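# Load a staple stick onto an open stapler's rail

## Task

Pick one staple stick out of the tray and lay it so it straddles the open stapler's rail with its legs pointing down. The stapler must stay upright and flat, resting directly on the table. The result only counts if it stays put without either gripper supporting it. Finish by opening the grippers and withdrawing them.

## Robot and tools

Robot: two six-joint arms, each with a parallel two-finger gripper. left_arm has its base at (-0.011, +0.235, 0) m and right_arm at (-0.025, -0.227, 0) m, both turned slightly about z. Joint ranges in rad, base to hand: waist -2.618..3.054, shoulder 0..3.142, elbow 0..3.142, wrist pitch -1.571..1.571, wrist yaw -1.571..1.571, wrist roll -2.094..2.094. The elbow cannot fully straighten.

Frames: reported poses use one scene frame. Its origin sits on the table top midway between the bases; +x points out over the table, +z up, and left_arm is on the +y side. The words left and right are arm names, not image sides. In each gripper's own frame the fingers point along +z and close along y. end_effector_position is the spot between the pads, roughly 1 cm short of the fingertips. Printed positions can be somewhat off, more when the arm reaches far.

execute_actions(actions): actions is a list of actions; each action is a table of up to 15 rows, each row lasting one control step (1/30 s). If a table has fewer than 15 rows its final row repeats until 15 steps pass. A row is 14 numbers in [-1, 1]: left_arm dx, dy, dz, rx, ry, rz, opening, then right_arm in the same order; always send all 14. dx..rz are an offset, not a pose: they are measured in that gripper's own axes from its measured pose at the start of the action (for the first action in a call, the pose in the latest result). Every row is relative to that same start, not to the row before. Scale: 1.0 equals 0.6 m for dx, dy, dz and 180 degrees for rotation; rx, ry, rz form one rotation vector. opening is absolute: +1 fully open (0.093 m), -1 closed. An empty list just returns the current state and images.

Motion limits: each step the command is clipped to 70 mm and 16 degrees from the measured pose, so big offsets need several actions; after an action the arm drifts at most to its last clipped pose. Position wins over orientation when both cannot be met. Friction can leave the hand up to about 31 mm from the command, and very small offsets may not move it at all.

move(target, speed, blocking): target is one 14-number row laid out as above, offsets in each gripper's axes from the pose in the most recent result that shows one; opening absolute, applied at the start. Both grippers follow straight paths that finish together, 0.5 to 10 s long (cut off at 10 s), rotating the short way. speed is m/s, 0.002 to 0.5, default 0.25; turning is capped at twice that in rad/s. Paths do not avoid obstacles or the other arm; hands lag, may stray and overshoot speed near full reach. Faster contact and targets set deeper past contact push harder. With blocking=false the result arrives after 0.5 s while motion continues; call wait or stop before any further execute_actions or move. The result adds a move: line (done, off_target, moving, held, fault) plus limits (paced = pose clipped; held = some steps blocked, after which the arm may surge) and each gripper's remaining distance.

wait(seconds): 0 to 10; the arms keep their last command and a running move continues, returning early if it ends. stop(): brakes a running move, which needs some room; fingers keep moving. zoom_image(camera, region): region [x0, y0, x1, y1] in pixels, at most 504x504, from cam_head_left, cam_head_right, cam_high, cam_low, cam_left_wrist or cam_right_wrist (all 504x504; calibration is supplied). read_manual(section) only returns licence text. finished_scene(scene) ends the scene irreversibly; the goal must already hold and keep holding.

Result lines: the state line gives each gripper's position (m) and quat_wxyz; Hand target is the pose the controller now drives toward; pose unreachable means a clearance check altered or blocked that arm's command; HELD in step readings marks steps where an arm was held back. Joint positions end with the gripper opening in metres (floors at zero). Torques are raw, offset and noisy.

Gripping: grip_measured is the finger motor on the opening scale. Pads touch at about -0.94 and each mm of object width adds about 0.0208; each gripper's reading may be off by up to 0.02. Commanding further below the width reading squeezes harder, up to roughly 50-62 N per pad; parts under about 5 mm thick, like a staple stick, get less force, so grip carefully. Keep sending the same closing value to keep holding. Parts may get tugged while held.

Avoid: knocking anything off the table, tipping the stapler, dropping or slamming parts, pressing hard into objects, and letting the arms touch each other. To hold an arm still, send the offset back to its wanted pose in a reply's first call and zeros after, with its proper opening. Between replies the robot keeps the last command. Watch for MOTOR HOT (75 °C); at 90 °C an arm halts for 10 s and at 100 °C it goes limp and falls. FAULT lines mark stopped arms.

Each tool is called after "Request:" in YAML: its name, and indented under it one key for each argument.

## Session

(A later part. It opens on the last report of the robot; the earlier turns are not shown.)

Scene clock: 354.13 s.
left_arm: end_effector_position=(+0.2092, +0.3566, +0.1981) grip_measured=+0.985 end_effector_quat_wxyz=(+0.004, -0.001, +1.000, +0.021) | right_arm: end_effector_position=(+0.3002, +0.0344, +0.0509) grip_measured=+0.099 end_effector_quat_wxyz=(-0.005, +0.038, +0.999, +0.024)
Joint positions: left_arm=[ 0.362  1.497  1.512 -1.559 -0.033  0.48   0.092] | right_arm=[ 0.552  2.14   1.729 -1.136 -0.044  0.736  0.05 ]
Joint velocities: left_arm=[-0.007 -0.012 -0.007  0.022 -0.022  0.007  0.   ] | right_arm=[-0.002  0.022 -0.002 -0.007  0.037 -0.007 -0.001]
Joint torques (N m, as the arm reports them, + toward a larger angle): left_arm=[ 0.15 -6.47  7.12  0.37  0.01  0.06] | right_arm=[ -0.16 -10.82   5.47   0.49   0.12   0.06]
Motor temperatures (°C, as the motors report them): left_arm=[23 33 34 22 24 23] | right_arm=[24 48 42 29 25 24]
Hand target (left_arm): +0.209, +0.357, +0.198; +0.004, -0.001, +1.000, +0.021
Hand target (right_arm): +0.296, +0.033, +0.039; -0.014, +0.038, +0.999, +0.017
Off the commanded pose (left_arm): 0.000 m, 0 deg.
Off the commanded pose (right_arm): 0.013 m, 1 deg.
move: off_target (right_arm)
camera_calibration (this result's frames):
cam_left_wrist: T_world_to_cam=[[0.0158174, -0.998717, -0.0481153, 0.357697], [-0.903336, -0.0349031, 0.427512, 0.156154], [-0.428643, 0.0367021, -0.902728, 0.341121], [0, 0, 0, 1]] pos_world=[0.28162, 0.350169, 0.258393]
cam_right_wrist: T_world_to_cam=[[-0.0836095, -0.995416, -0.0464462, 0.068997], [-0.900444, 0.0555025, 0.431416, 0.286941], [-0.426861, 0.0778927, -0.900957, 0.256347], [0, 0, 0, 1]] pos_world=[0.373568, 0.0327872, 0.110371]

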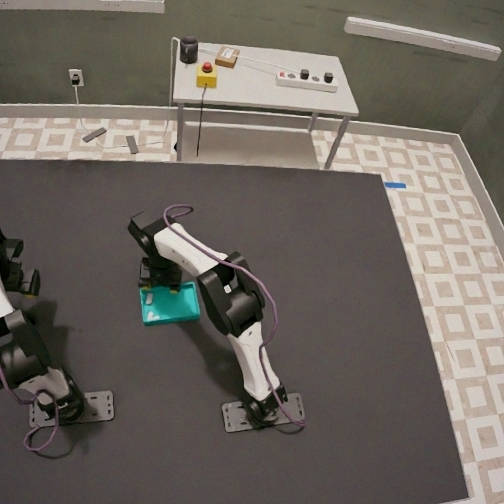

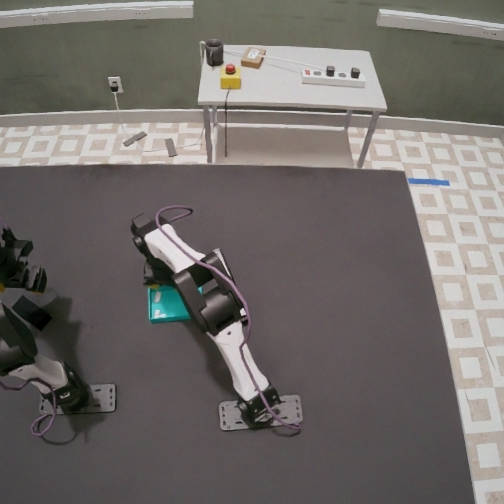

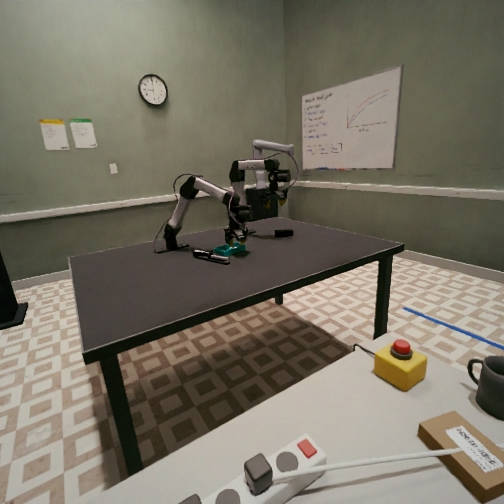

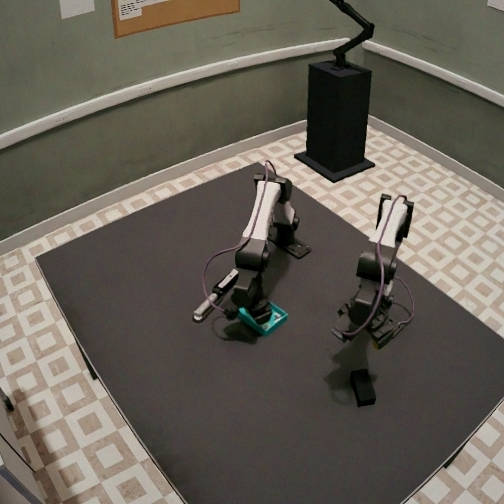

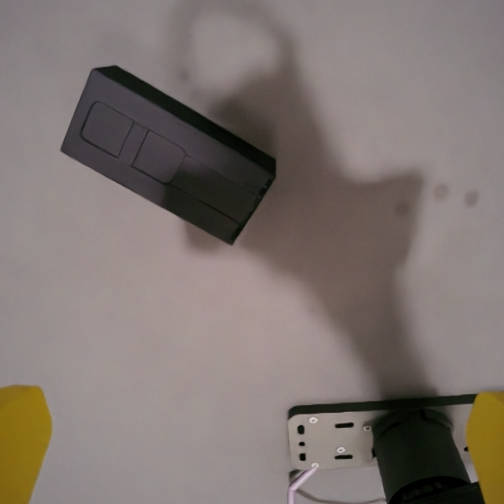

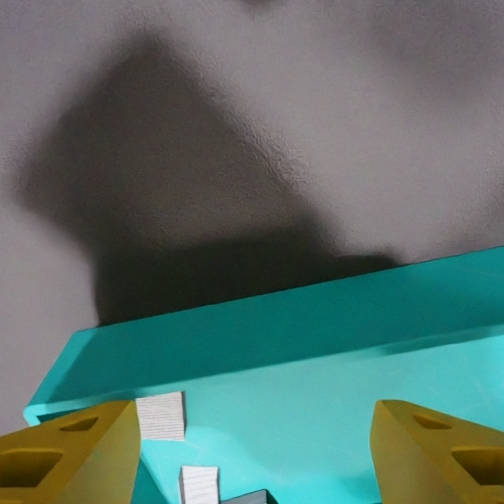

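Request:
move:
  target: [0,0,0,0,0,0,1,0.04,-0.02,-0.015,0,0,0,0.1]
  speed: 0.04

Request:
move:
  target: [0,0,0,0,0,0,1,0.008,0,0.05,0,0,0,0.1]
  speed: 0.02

Request:
zoom_image:
  camera: "cam_head_left"
  region: [120,260,220,340]

Scene clock: 368.27 s.
left_arm: end_effector_position=(+0.2092, +0.3566, +0.1981) grip_measured=+0.985 end_effector_quat_wxyz=(+0.004, -0.001, +1.000, +0.021) | right_arm: end_effector_position=(+0.2797, +0.0237, +0.0609) grip_measured=+0.099 end_effector_quat_wxyz=(-0.006, +0.037, +0.999, +0.024)
Joint positions: left_arm=[ 0.362  1.497  1.512 -1.559 -0.033  0.48   0.092] | right_arm=[ 0.562  2.044  1.623 -1.127 -0.044  0.745  0.05 ]
Joint velocities: left_arm=[-0.007  0.017 -0.012  0.051 -0.037  0.037 -0.   ] | right_arm=[-0.002 -0.002  0.007  0.037 -0.007  0.022  0.   ]
Joint torques (N m, as the arm reports them, + toward a larger angle): left_arm=[ 0.11 -6.52  7.13  0.37  0.03  0.08] | right_arm=[  0.36 -12.06   5.25   0.46   0.14   0.14]
Motor temperatures (°C, as the motors report them): left_arm=[23 33 34 22 24 23] | right_arm=[24 49 41 29 25 24]
Hand target (left_arm): +0.209, +0.357, +0.198; +0.004, -0.001, +1.000, +0.021
Hand target (right_arm): +0.275, +0.024, +0.060; -0.005, +0.038, +0.999, +0.024
Off the commanded pose (left_arm): 0.000 m, 0 deg.
Off the commanded pose (right_arm): 0.005 m, 0 deg.
move: done
camera_calibration (this result's frames):
cam_left_wrist: T_world_to_cam=[[0.0158174, -0.998717, -0.0481153, 0.357697], [-0.903336, -0.0349031, 0.427512, 0.156154], [-0.428643, 0.0367021, -0.902728, 0.341121], [0, 0, 0, 1]] pos_world=[0.28162, 0.350169, 0.258393]
cam_right_wrist: T_world_to_cam=[[-0.0821409, -0.995579, -0.045557, 0.0566142], [-0.899955, 0.0544574, 0.432568, 0.264609], [-0.428174, 0.0765308, -0.90045, 0.25784], [0, 0, 0, 1]] pos_world=[0.353187, 0.0222213, 0.12029]

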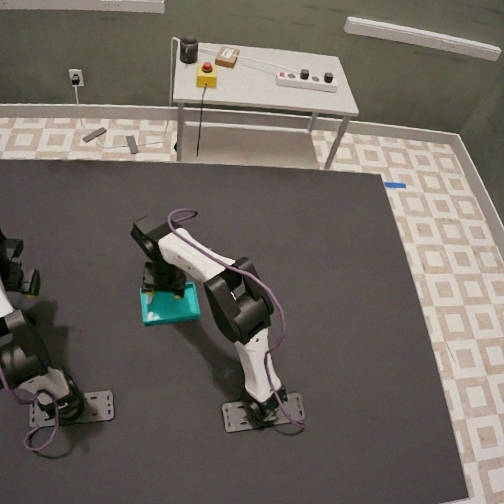

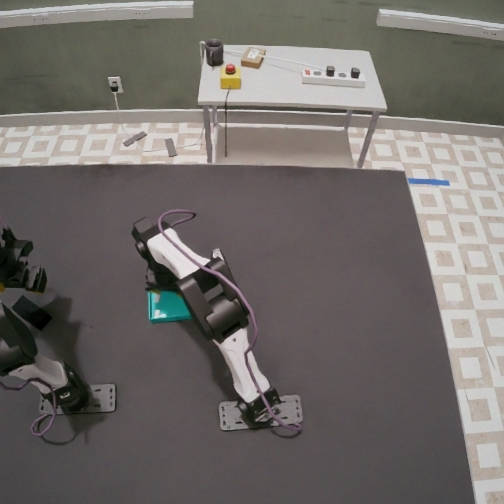

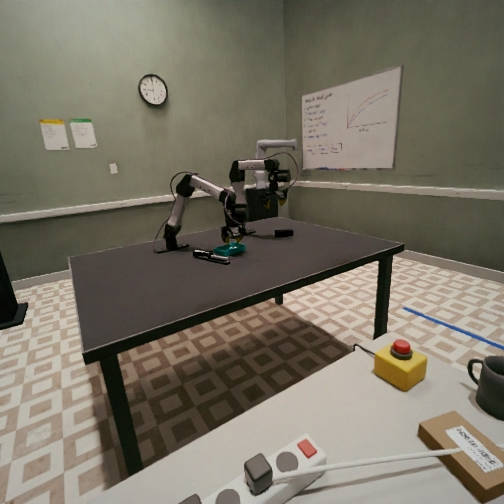

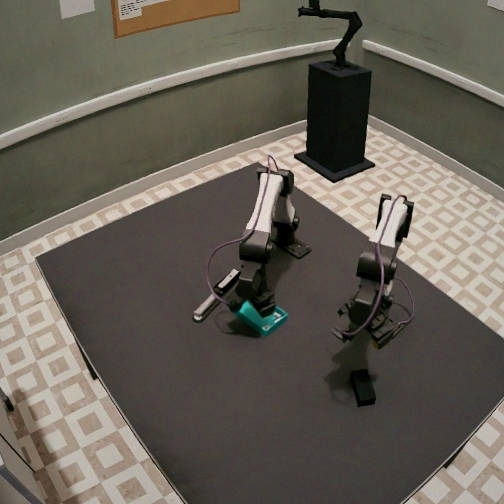

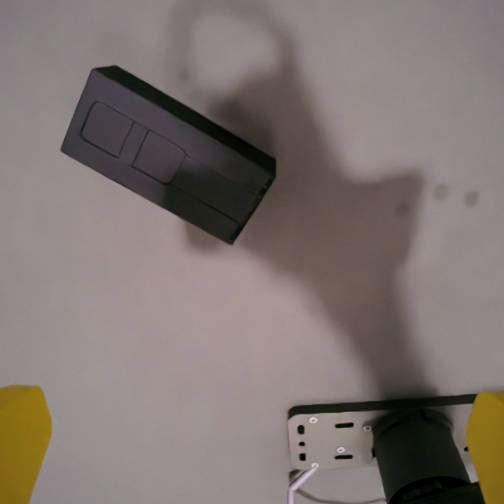

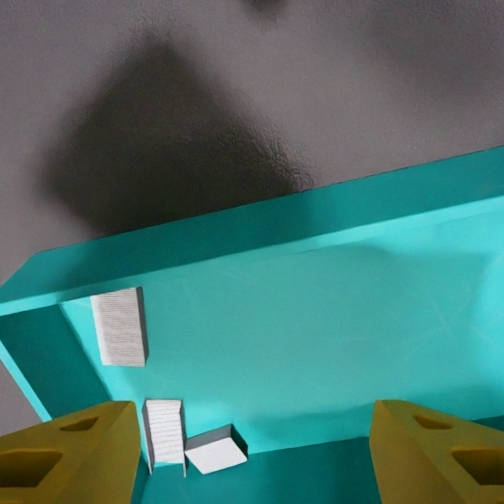

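Scene clock: 370.03 s.
left_arm: end_effector_position=(+0.2092, +0.3566, +0.1981) grip_measured=+0.985 end_effector_quat_wxyz=(+0.004, -0.001, +1.000, +0.021) | right_arm: end_effector_position=(+0.2801, +0.0263, +0.0428) grip_measured=+0.099 end_effector_quat_wxyz=(+0.004, +0.036, +0.999, +0.032)
Joint positions: left_arm=[ 0.362  1.497  1.512 -1.559 -0.033  0.48   0.092] | right_arm=[ 0.567  2.044  1.548 -1.028 -0.044  0.748  0.05 ]
Joint velocities: left_arm=[-0.007 -0.022 -0.007 -0.007  0.007 -0.066  0.   ] | right_arm=[ 0.027 -0.012 -0.022  0.051  0.037 -0.095  0.001]
Joint torques (N m, as the arm reports them, + toward a larger angle): left_arm=[ 0.11 -6.5   7.13  0.37  0.    0.05] | right_arm=[  0.23 -10.1    5.44   0.52   0.14   0.13]
Motor temperatures (°C, as the motors report them): left_arm=[23 33 34 22 24 23] | right_arm=[24 49 41 29 25 24]
Hand target (left_arm): +0.209, +0.357, +0.198; +0.004, -0.001, +1.000, +0.021
Hand target (right_arm): +0.275, +0.026, +0.031; -0.006, +0.037, +0.999, +0.024
Off the commanded pose (left_arm): 0.000 m, 0 deg.
Off the commanded pose (right_arm): 0.013 m, 1 deg.
move: off_target (right_arm)
camera_calibration (this result's frames):
cam_left_wrist: T_world_to_cam=[[0.0158174, -0.998717, -0.0481153, 0.357697], [-0.903336, -0.0349031, 0.427512, 0.156154], [-0.428643, 0.0367021, -0.902728, 0.341121], [0, 0, 0, 1]] pos_world=[0.28162, 0.350169, 0.258393]
cam_right_wrist: T_world_to_cam=[[-0.07956, -0.994854, -0.062735, 0.0584667], [-0.908318, 0.0464261, 0.415696, 0.275966], [-0.410644, 0.0900561, -0.907338, 0.236554], [0, 0, 0, 1]] pos_world=[0.352456, 0.0240506, 0.103584]

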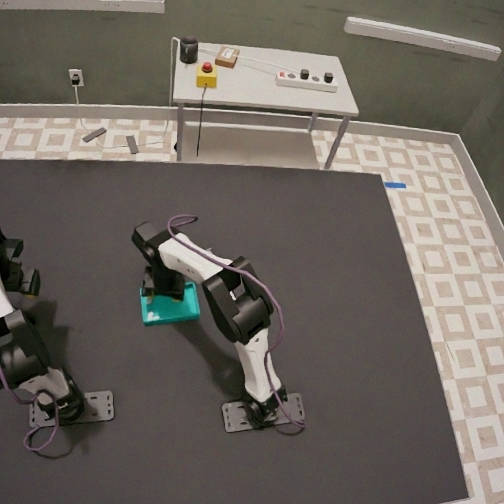

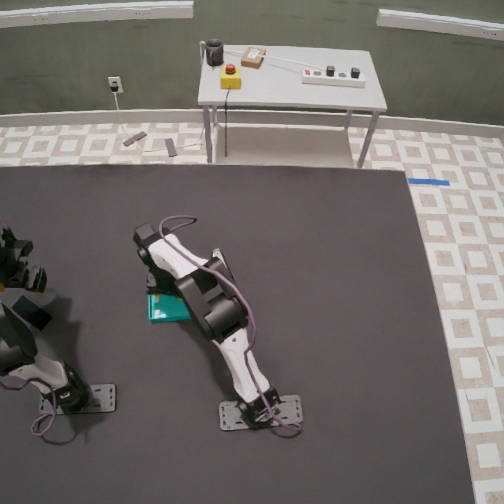

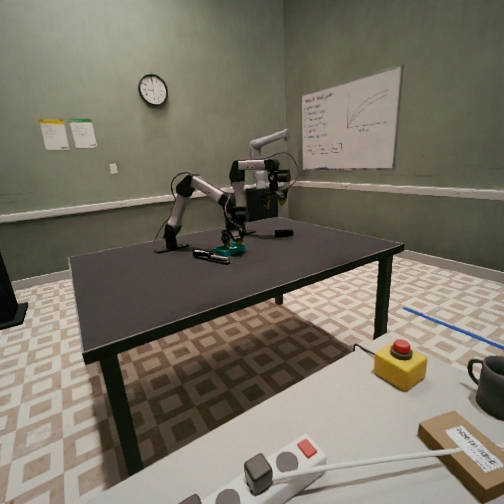

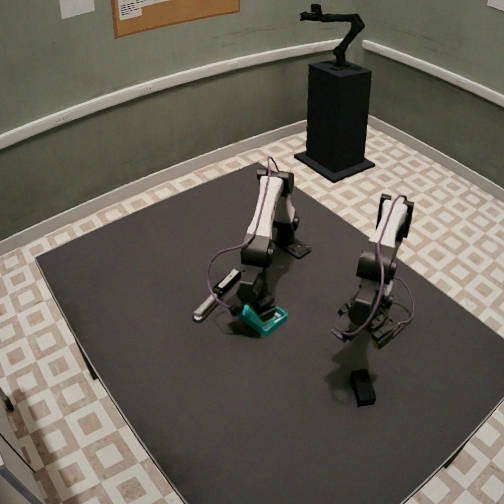

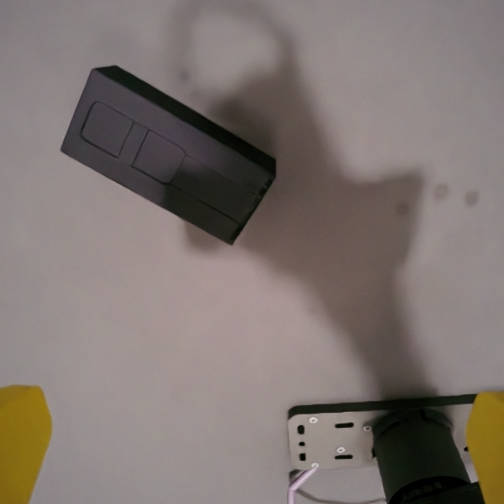

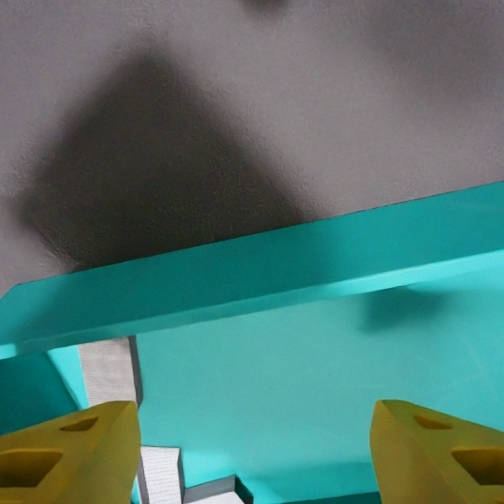

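Region (120, 260, 220, 340) of cam_head_left's 504x504 image, scaled by 5.040, with more detail than that image has; it fills the top 403 rows of this view, and the rest is white.

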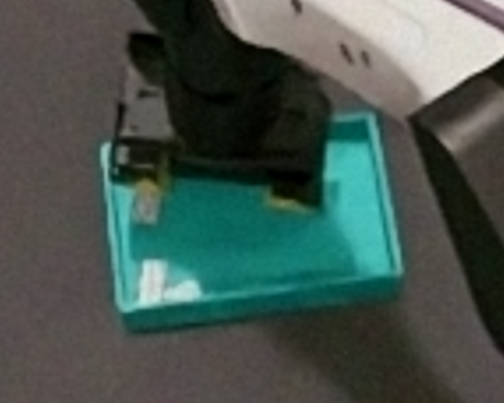

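Request:
move:
  target: [0,0,0,0,0,0,1,0.01,-0.005,0.03,0,0,0,0.1]
  speed: 0.02

Request:
move:
  target: [0,0,0,0,0,0,1,0.01,-0.06,0.012,0,0,0,0.1]
  speed: 0.02

Request:
zoom_image:
  camera: "cam_head_left"
  region: [120,260,220,340]

Scene clock: 379.10 s.
left_arm: end_effector_position=(+0.2092, +0.3566, +0.1981) grip_measured=+0.985 end_effector_quat_wxyz=(+0.004, -0.001, +1.000, +0.021) | right_arm: end_effector_position=(+0.2786, +0.0251, +0.0300) grip_measured=+0.099 end_effector_quat_wxyz=(+0.007, +0.036, +0.999, +0.034)
Joint positions: left_arm=[ 0.362  1.497  1.512 -1.559 -0.033  0.48   0.092] | right_arm=[ 0.567  2.044  1.495 -0.967 -0.044  0.748  0.05 ]
Joint velocities: left_arm=[-0.007 -0.007 -0.002  0.022  0.007  0.081  0.   ] | right_arm=[ 0.002  0.002 -0.007 -0.022  0.066 -0.022 -0.001]
Joint torques (N m, as the arm reports them, + toward a larger angle): left_arm=[ 0.08 -6.45  7.15  0.36  0.01  0.06] | right_arm=[  0.2  -11.04   5.24   0.55   0.08   0.13]
Motor temperatures (°C, as the motors report them): left_arm=[23 33 34 22 24 23] | right_arm=[24 49 40 29 25 24]
Hand target (left_arm): +0.209, +0.357, +0.198; +0.004, -0.001, +1.000, +0.021
Hand target (right_arm): +0.274, +0.025, +0.025; +0.004, +0.036, +0.999, +0.032
Off the commanded pose (left_arm): 0.000 m, 0 deg.
Off the commanded pose (right_arm): 0.007 m, 0 deg.
move: done
camera_calibration (this result's frames):
cam_left_wrist: T_world_to_cam=[[0.0158174, -0.998717, -0.0481153, 0.357697], [-0.903336, -0.0349031, 0.427512, 0.156154], [-0.428643, 0.0367021, -0.902728, 0.341121], [0, 0, 0, 1]] pos_world=[0.28162, 0.350169, 0.258393]
cam_right_wrist: T_world_to_cam=[[-0.079571, -0.994528, -0.067689, 0.0564661], [-0.91063, 0.0449005, 0.410775, 0.28076], [-0.405489, 0.0943255, -0.90922, 0.222973], [0, 0, 0, 1]] pos_world=[0.350575, 0.0225188, 0.0912247]

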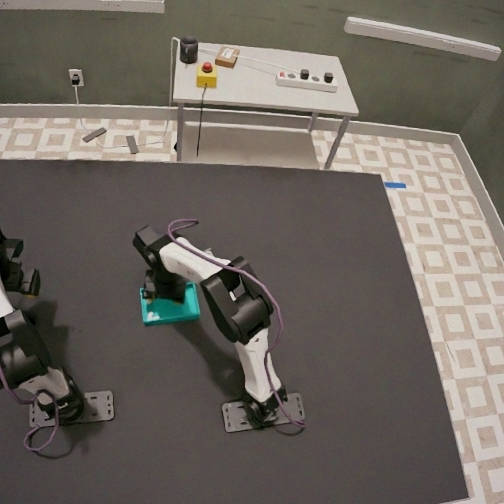

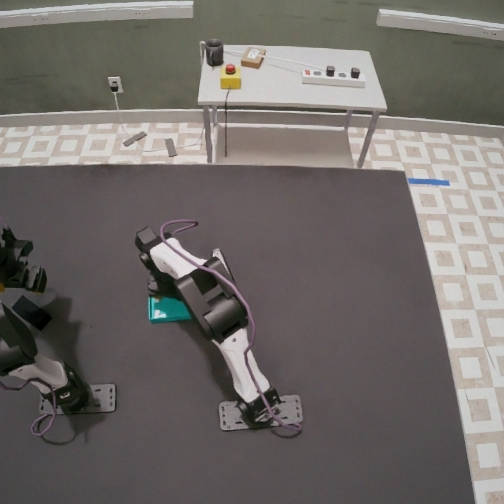

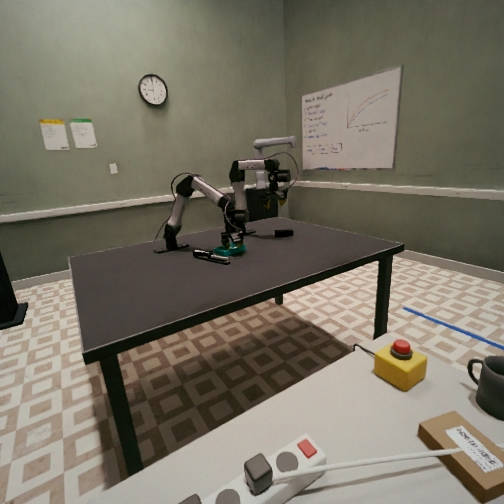

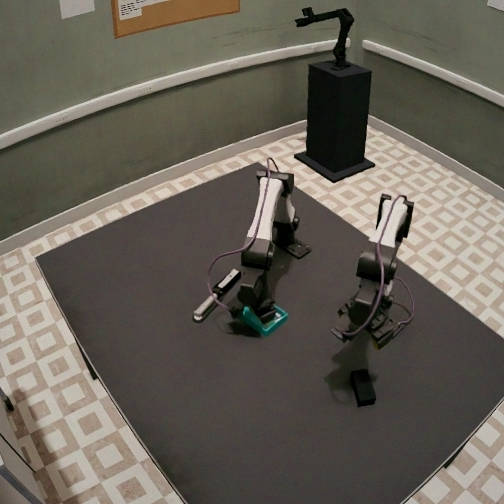

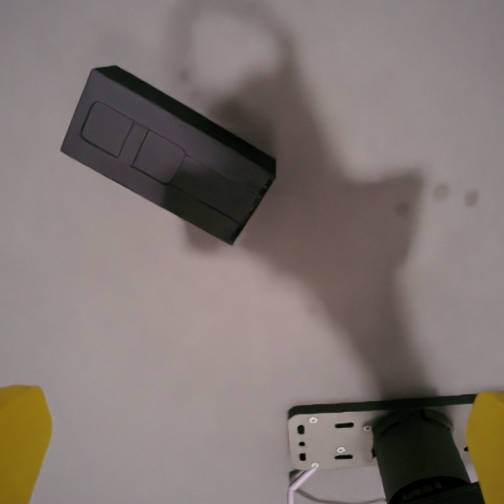

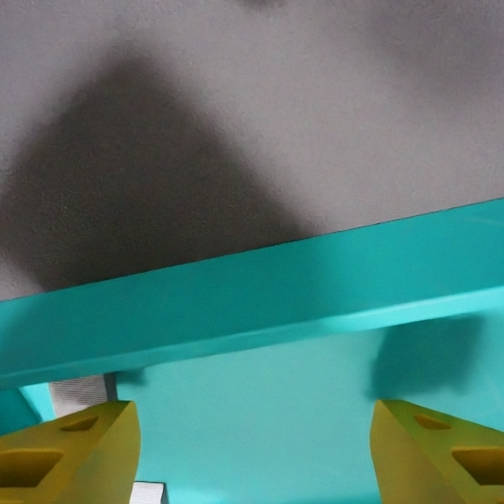

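Scene clock: 381.20 s.
left_arm: end_effector_position=(+0.2092, +0.3566, +0.1981) grip_measured=+0.985 end_effector_quat_wxyz=(+0.004, -0.001, +1.000, +0.021) | right_arm: end_effector_position=(+0.2723, -0.0042, +0.0230) grip_measured=+0.099 end_effector_quat_wxyz=(+0.009, +0.037, +0.999, +0.035)
Joint positions: left_arm=[ 0.362  1.497  1.512 -1.559 -0.033  0.48   0.092] | right_arm=[ 0.516  1.968  1.355 -0.9   -0.044  0.698  0.05 ]
Joint velocities: left_arm=[ 0.002 -0.012 -0.007  0.051  0.066 -0.081 -0.001] | right_arm=[ 0.012 -0.022 -0.007  0.051  0.022 -0.022 -0.001]
Joint torques (N m, as the arm reports them, + toward a larger angle): left_arm=[ 0.2  -6.48  7.18  0.36  0.01  0.03] | right_arm=[ -1.04 -11.     4.97   0.53   0.1   -0.07]
Motor temperatures (°C, as the motors report them): left_arm=[23 33 34 22 24 23] | right_arm=[24 50 40 29 25 24]
Hand target (left_arm): +0.209, +0.357, +0.198; +0.004, -0.001, +1.000, +0.021
Hand target (right_arm): +0.270, -0.010, +0.020; +0.007, +0.036, +0.999, +0.034
Off the commanded pose (left_arm): 0.000 m, 0 deg.
Off the commanded pose (right_arm): 0.007 m, 0 deg.
move: done
camera_calibration (this result's frames):
cam_left_wrist: T_world_to_cam=[[0.0158174, -0.998717, -0.0481153, 0.357697], [-0.903336, -0.0349031, 0.427512, 0.156154], [-0.428643, 0.0367021, -0.902728, 0.341121], [0, 0, 0, 1]] pos_world=[0.28162, 0.350169, 0.258393]
cam_right_wrist: T_world_to_cam=[[-0.0801176, -0.994441, -0.0683253, 0.026501], [-0.912619, 0.0456125, 0.406259, 0.279881], [-0.400885, 0.0949035, -0.9112, 0.215546], [0, 0, 0, 1]] pos_world=[0.343957, -0.00686842, 0.0845121]

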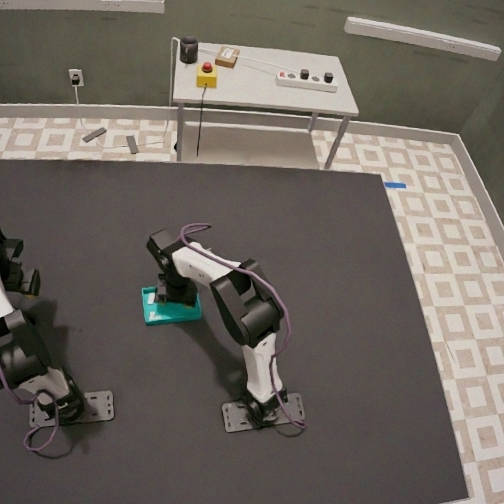

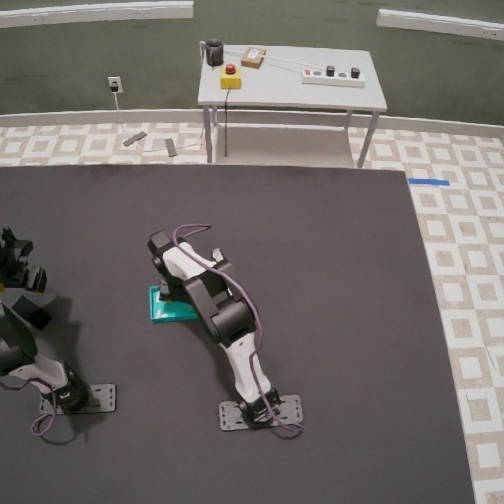

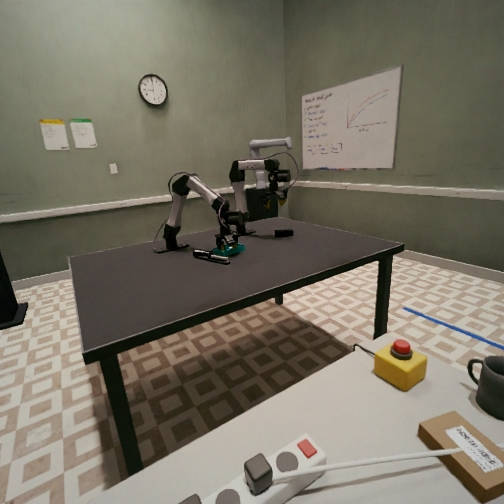

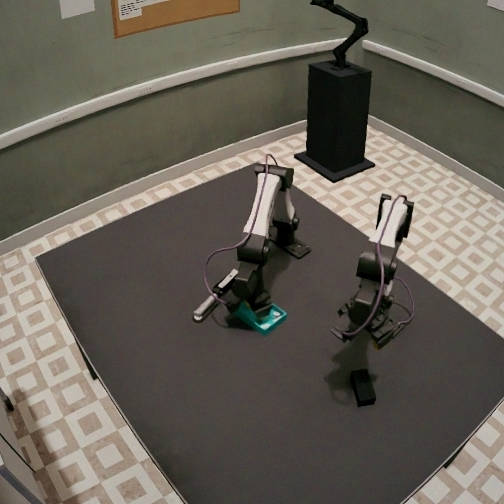

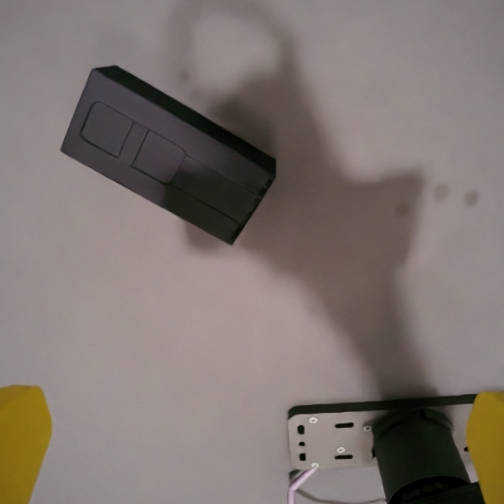

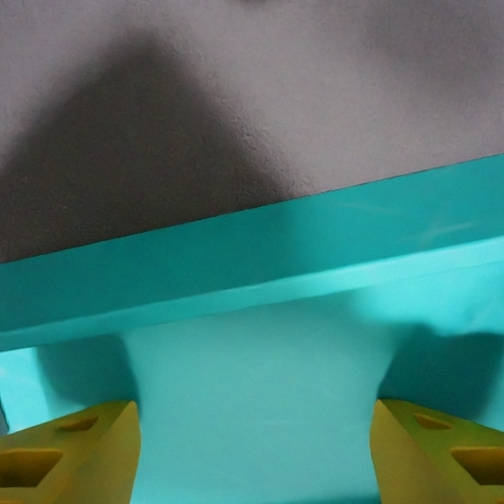

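Region (120, 260, 220, 340) of cam_head_left's 504x504 image, scaled by 5.040, with more detail than that image has; it fills the top 403 rows of this view, and the rest is white.

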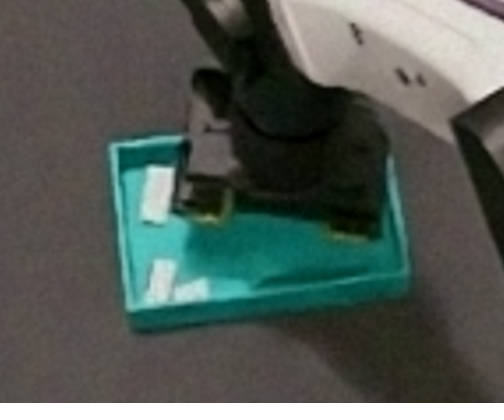

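Request:
move:
  target: [0,0,0,0,0,0,1,0,0,-0.045,0,0,0,0.1]
  speed: 0.04

Request:
move:
  target: [0,0,0,0,0,0,1,0.005,0.062,0,0,0,0,0.1]
  speed: 0.04

Request:
zoom_image:
  camera: "cam_head_left"
  region: [120,260,220,340]

Scene clock: 395.50 s.
left_arm: end_effector_position=(+0.2092, +0.3566, +0.1981) grip_measured=+0.985 end_effector_quat_wxyz=(+0.004, -0.001, +1.000, +0.021) | right_arm: end_effector_position=(+0.2684, -0.0070, +0.0419) grip_measured=+0.099 end_effector_quat_wxyz=(+0.003, +0.037, +0.999, +0.030)
Joint positions: left_arm=[ 0.362  1.497  1.512 -1.559 -0.033  0.48   0.092] | right_arm=[ 0.516  1.94   1.395 -0.984 -0.044  0.697  0.05 ]
Joint velocities: left_arm=[ 0.012 -0.022 -0.007 -0.022 -0.022  0.022  0.001] | right_arm=[-0.012 -0.002 -0.007 -0.007  0.066 -0.066 -0.001]
Joint torques (N m, as the arm reports them, + toward a larger angle): left_arm=[ 0.15 -6.44  7.1   0.36  0.    0.03] | right_arm=[ -0.71 -10.76   8.77   0.37   0.16  -0.01]
Motor temperatures (°C, as the motors report them): left_arm=[23 33 34 22 24 23] | right_arm=[24 51 39 29 25 24]
Hand target (left_arm): +0.209, +0.357, +0.198; +0.004, -0.001, +1.000, +0.021
Hand target (right_arm): +0.272, -0.006, +0.050; +0.009, +0.037, +0.999, +0.035
Off the commanded pose (left_arm): 0.000 m, 0 deg.
Off the commanded pose (right_arm): 0.009 m, 1 deg.
move: done
camera_calibration (this result's frames):
cam_left_wrist: T_world_to_cam=[[0.0158174, -0.998717, -0.0481153, 0.357697], [-0.903336, -0.0349031, 0.427512, 0.156154], [-0.428643, 0.0367021, -0.902728, 0.341121], [0, 0, 0, 1]] pos_world=[0.28162, 0.350169, 0.258393]
cam_right_wrist: T_world_to_cam=[[-0.0801246, -0.995054, -0.0587143, 0.0243273], [-0.907702, 0.0484969, 0.416803, 0.267054], [-0.411894, 0.0866912, -0.907099, 0.234248], [0, 0, 0, 1]] pos_world=[0.34084, -0.00905159, 0.102606]

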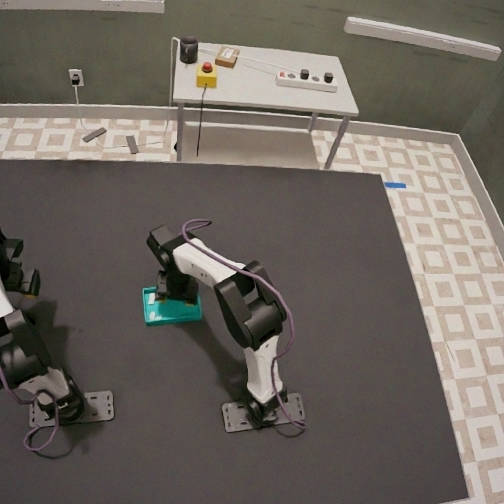

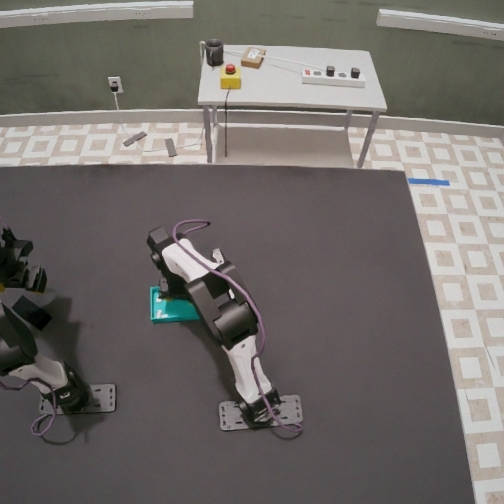

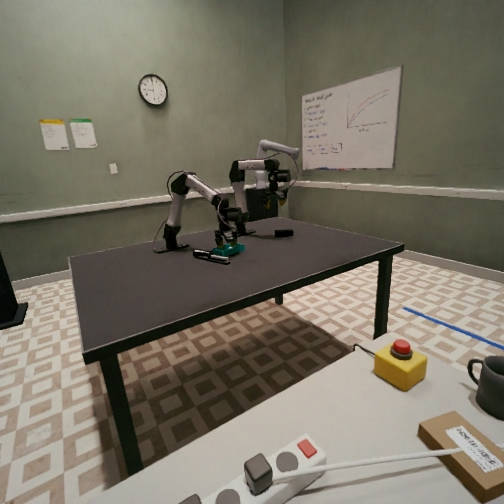

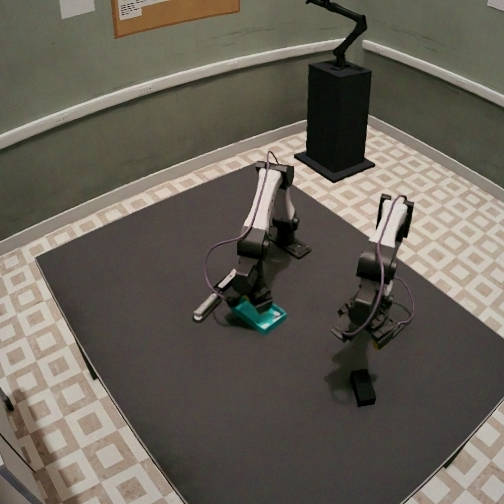

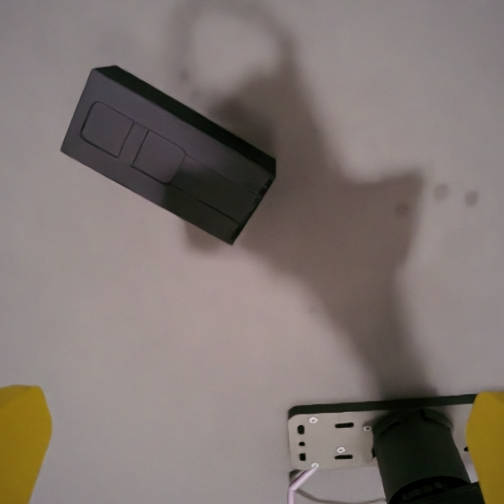

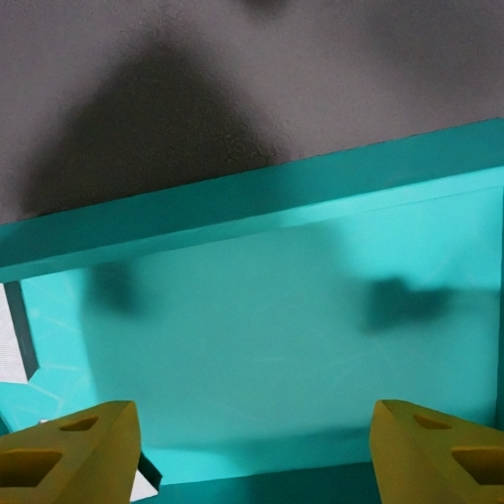

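Scene clock: 396.70 s.
left_arm: end_effector_position=(+0.2092, +0.3566, +0.1981) grip_measured=+0.985 end_effector_quat_wxyz=(+0.004, -0.001, +1.000, +0.021) | right_arm: end_effector_position=(+0.2692, +0.0282, +0.0473) grip_measured=+0.099 end_effector_quat_wxyz=(+0.009, +0.034, +0.999, +0.037)
Joint positions: left_arm=[ 0.362  1.497  1.512 -1.559 -0.033  0.48   0.092] | right_arm=[ 0.588  1.999  1.5   -1.009 -0.044  0.766  0.05 ]
Joint velocities: left_arm=[-0.007 -0.007 -0.007 -0.037 -0.007 -0.022  0.001] | right_arm=[-0.022  0.007 -0.017 -0.081  0.037 -0.037  0.   ]
Joint torques (N m, as the arm reports them, + toward a larger angle): left_arm=[ 0.13 -6.47  7.12  0.38  0.    0.05] | right_arm=[-0.09 -9.08  8.95  0.38  0.21  0.16]
Motor temperatures (°C, as the motors report them): left_arm=[23 33 34 22 24 23] | right_arm=[24 50 39 29 25 24]
Hand target (left_arm): +0.209, +0.357, +0.198; +0.004, -0.001, +1.000, +0.021
Hand target (right_arm): +0.268, +0.030, +0.044; +0.003, +0.037, +0.999, +0.031
Off the commanded pose (left_arm): 0.000 m, 0 deg.
Off the commanded pose (right_arm): 0.004 m, 1 deg.
move: done
camera_calibration (this result's frames):
cam_left_wrist: T_world_to_cam=[[0.0158174, -0.998717, -0.0481153, 0.357697], [-0.903336, -0.0349031, 0.427512, 0.156154], [-0.428643, 0.0367021, -0.902728, 0.341121], [0, 0, 0, 1]] pos_world=[0.28162, 0.350169, 0.258393]
cam_right_wrist: T_world_to_cam=[[-0.0750004, -0.994477, -0.0734202, 0.0590152], [-0.912845, 0.0388362, 0.406455, 0.265933], [-0.401358, 0.0975056, -0.910716, 0.233423], [0, 0, 0, 1]] pos_world=[0.340868, 0.0256014, 0.108825]

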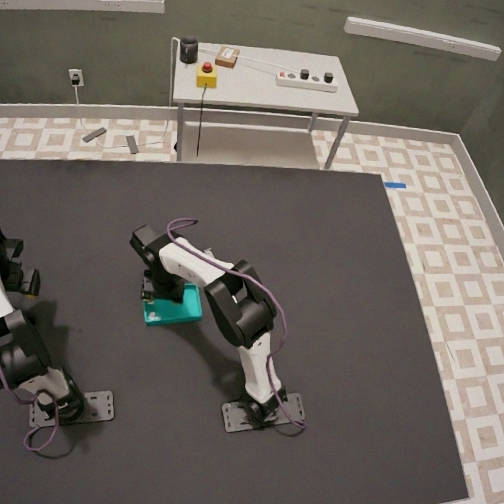

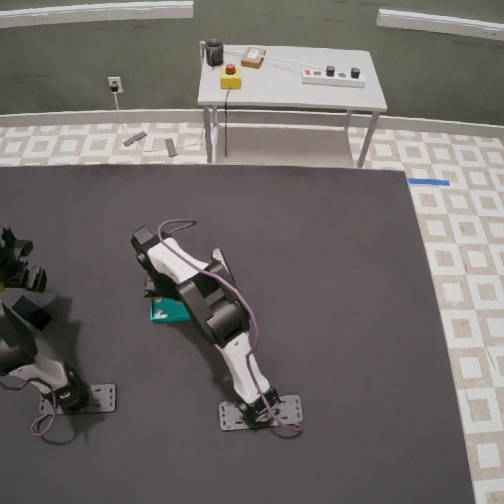

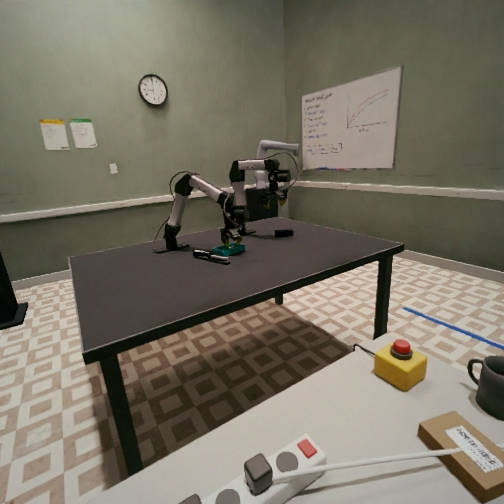

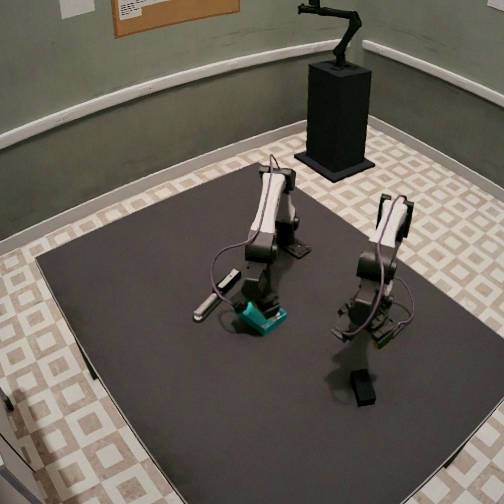

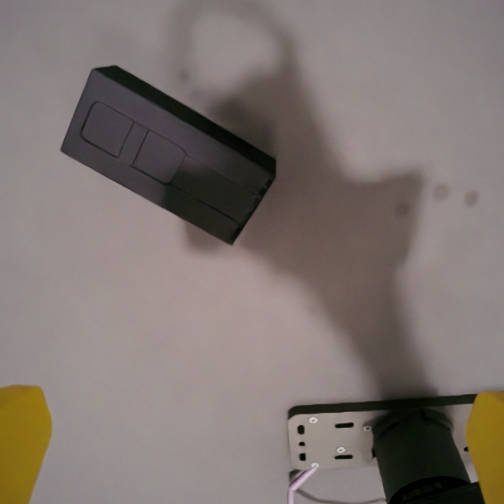

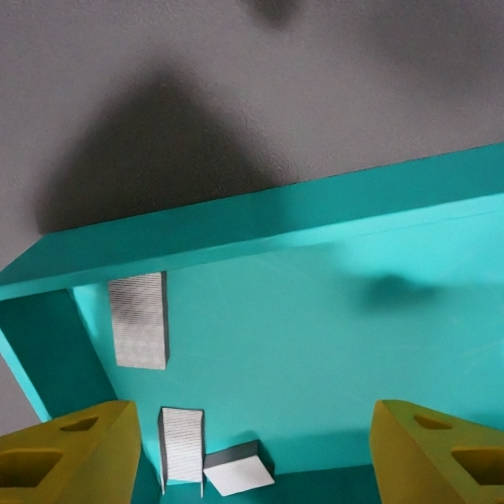

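Region (120, 260, 220, 340) of cam_head_left's 504x504 image, scaled by 5.040, with more detail than that image has; it fills the top 403 rows of this view, and the rest is white.

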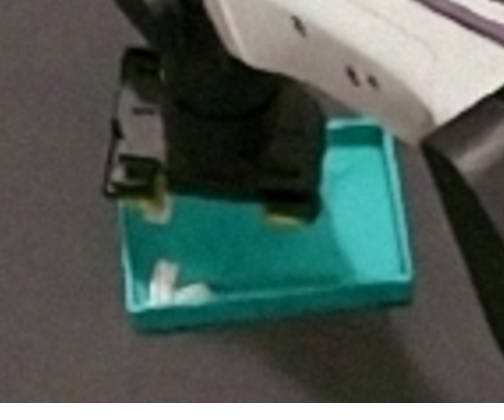

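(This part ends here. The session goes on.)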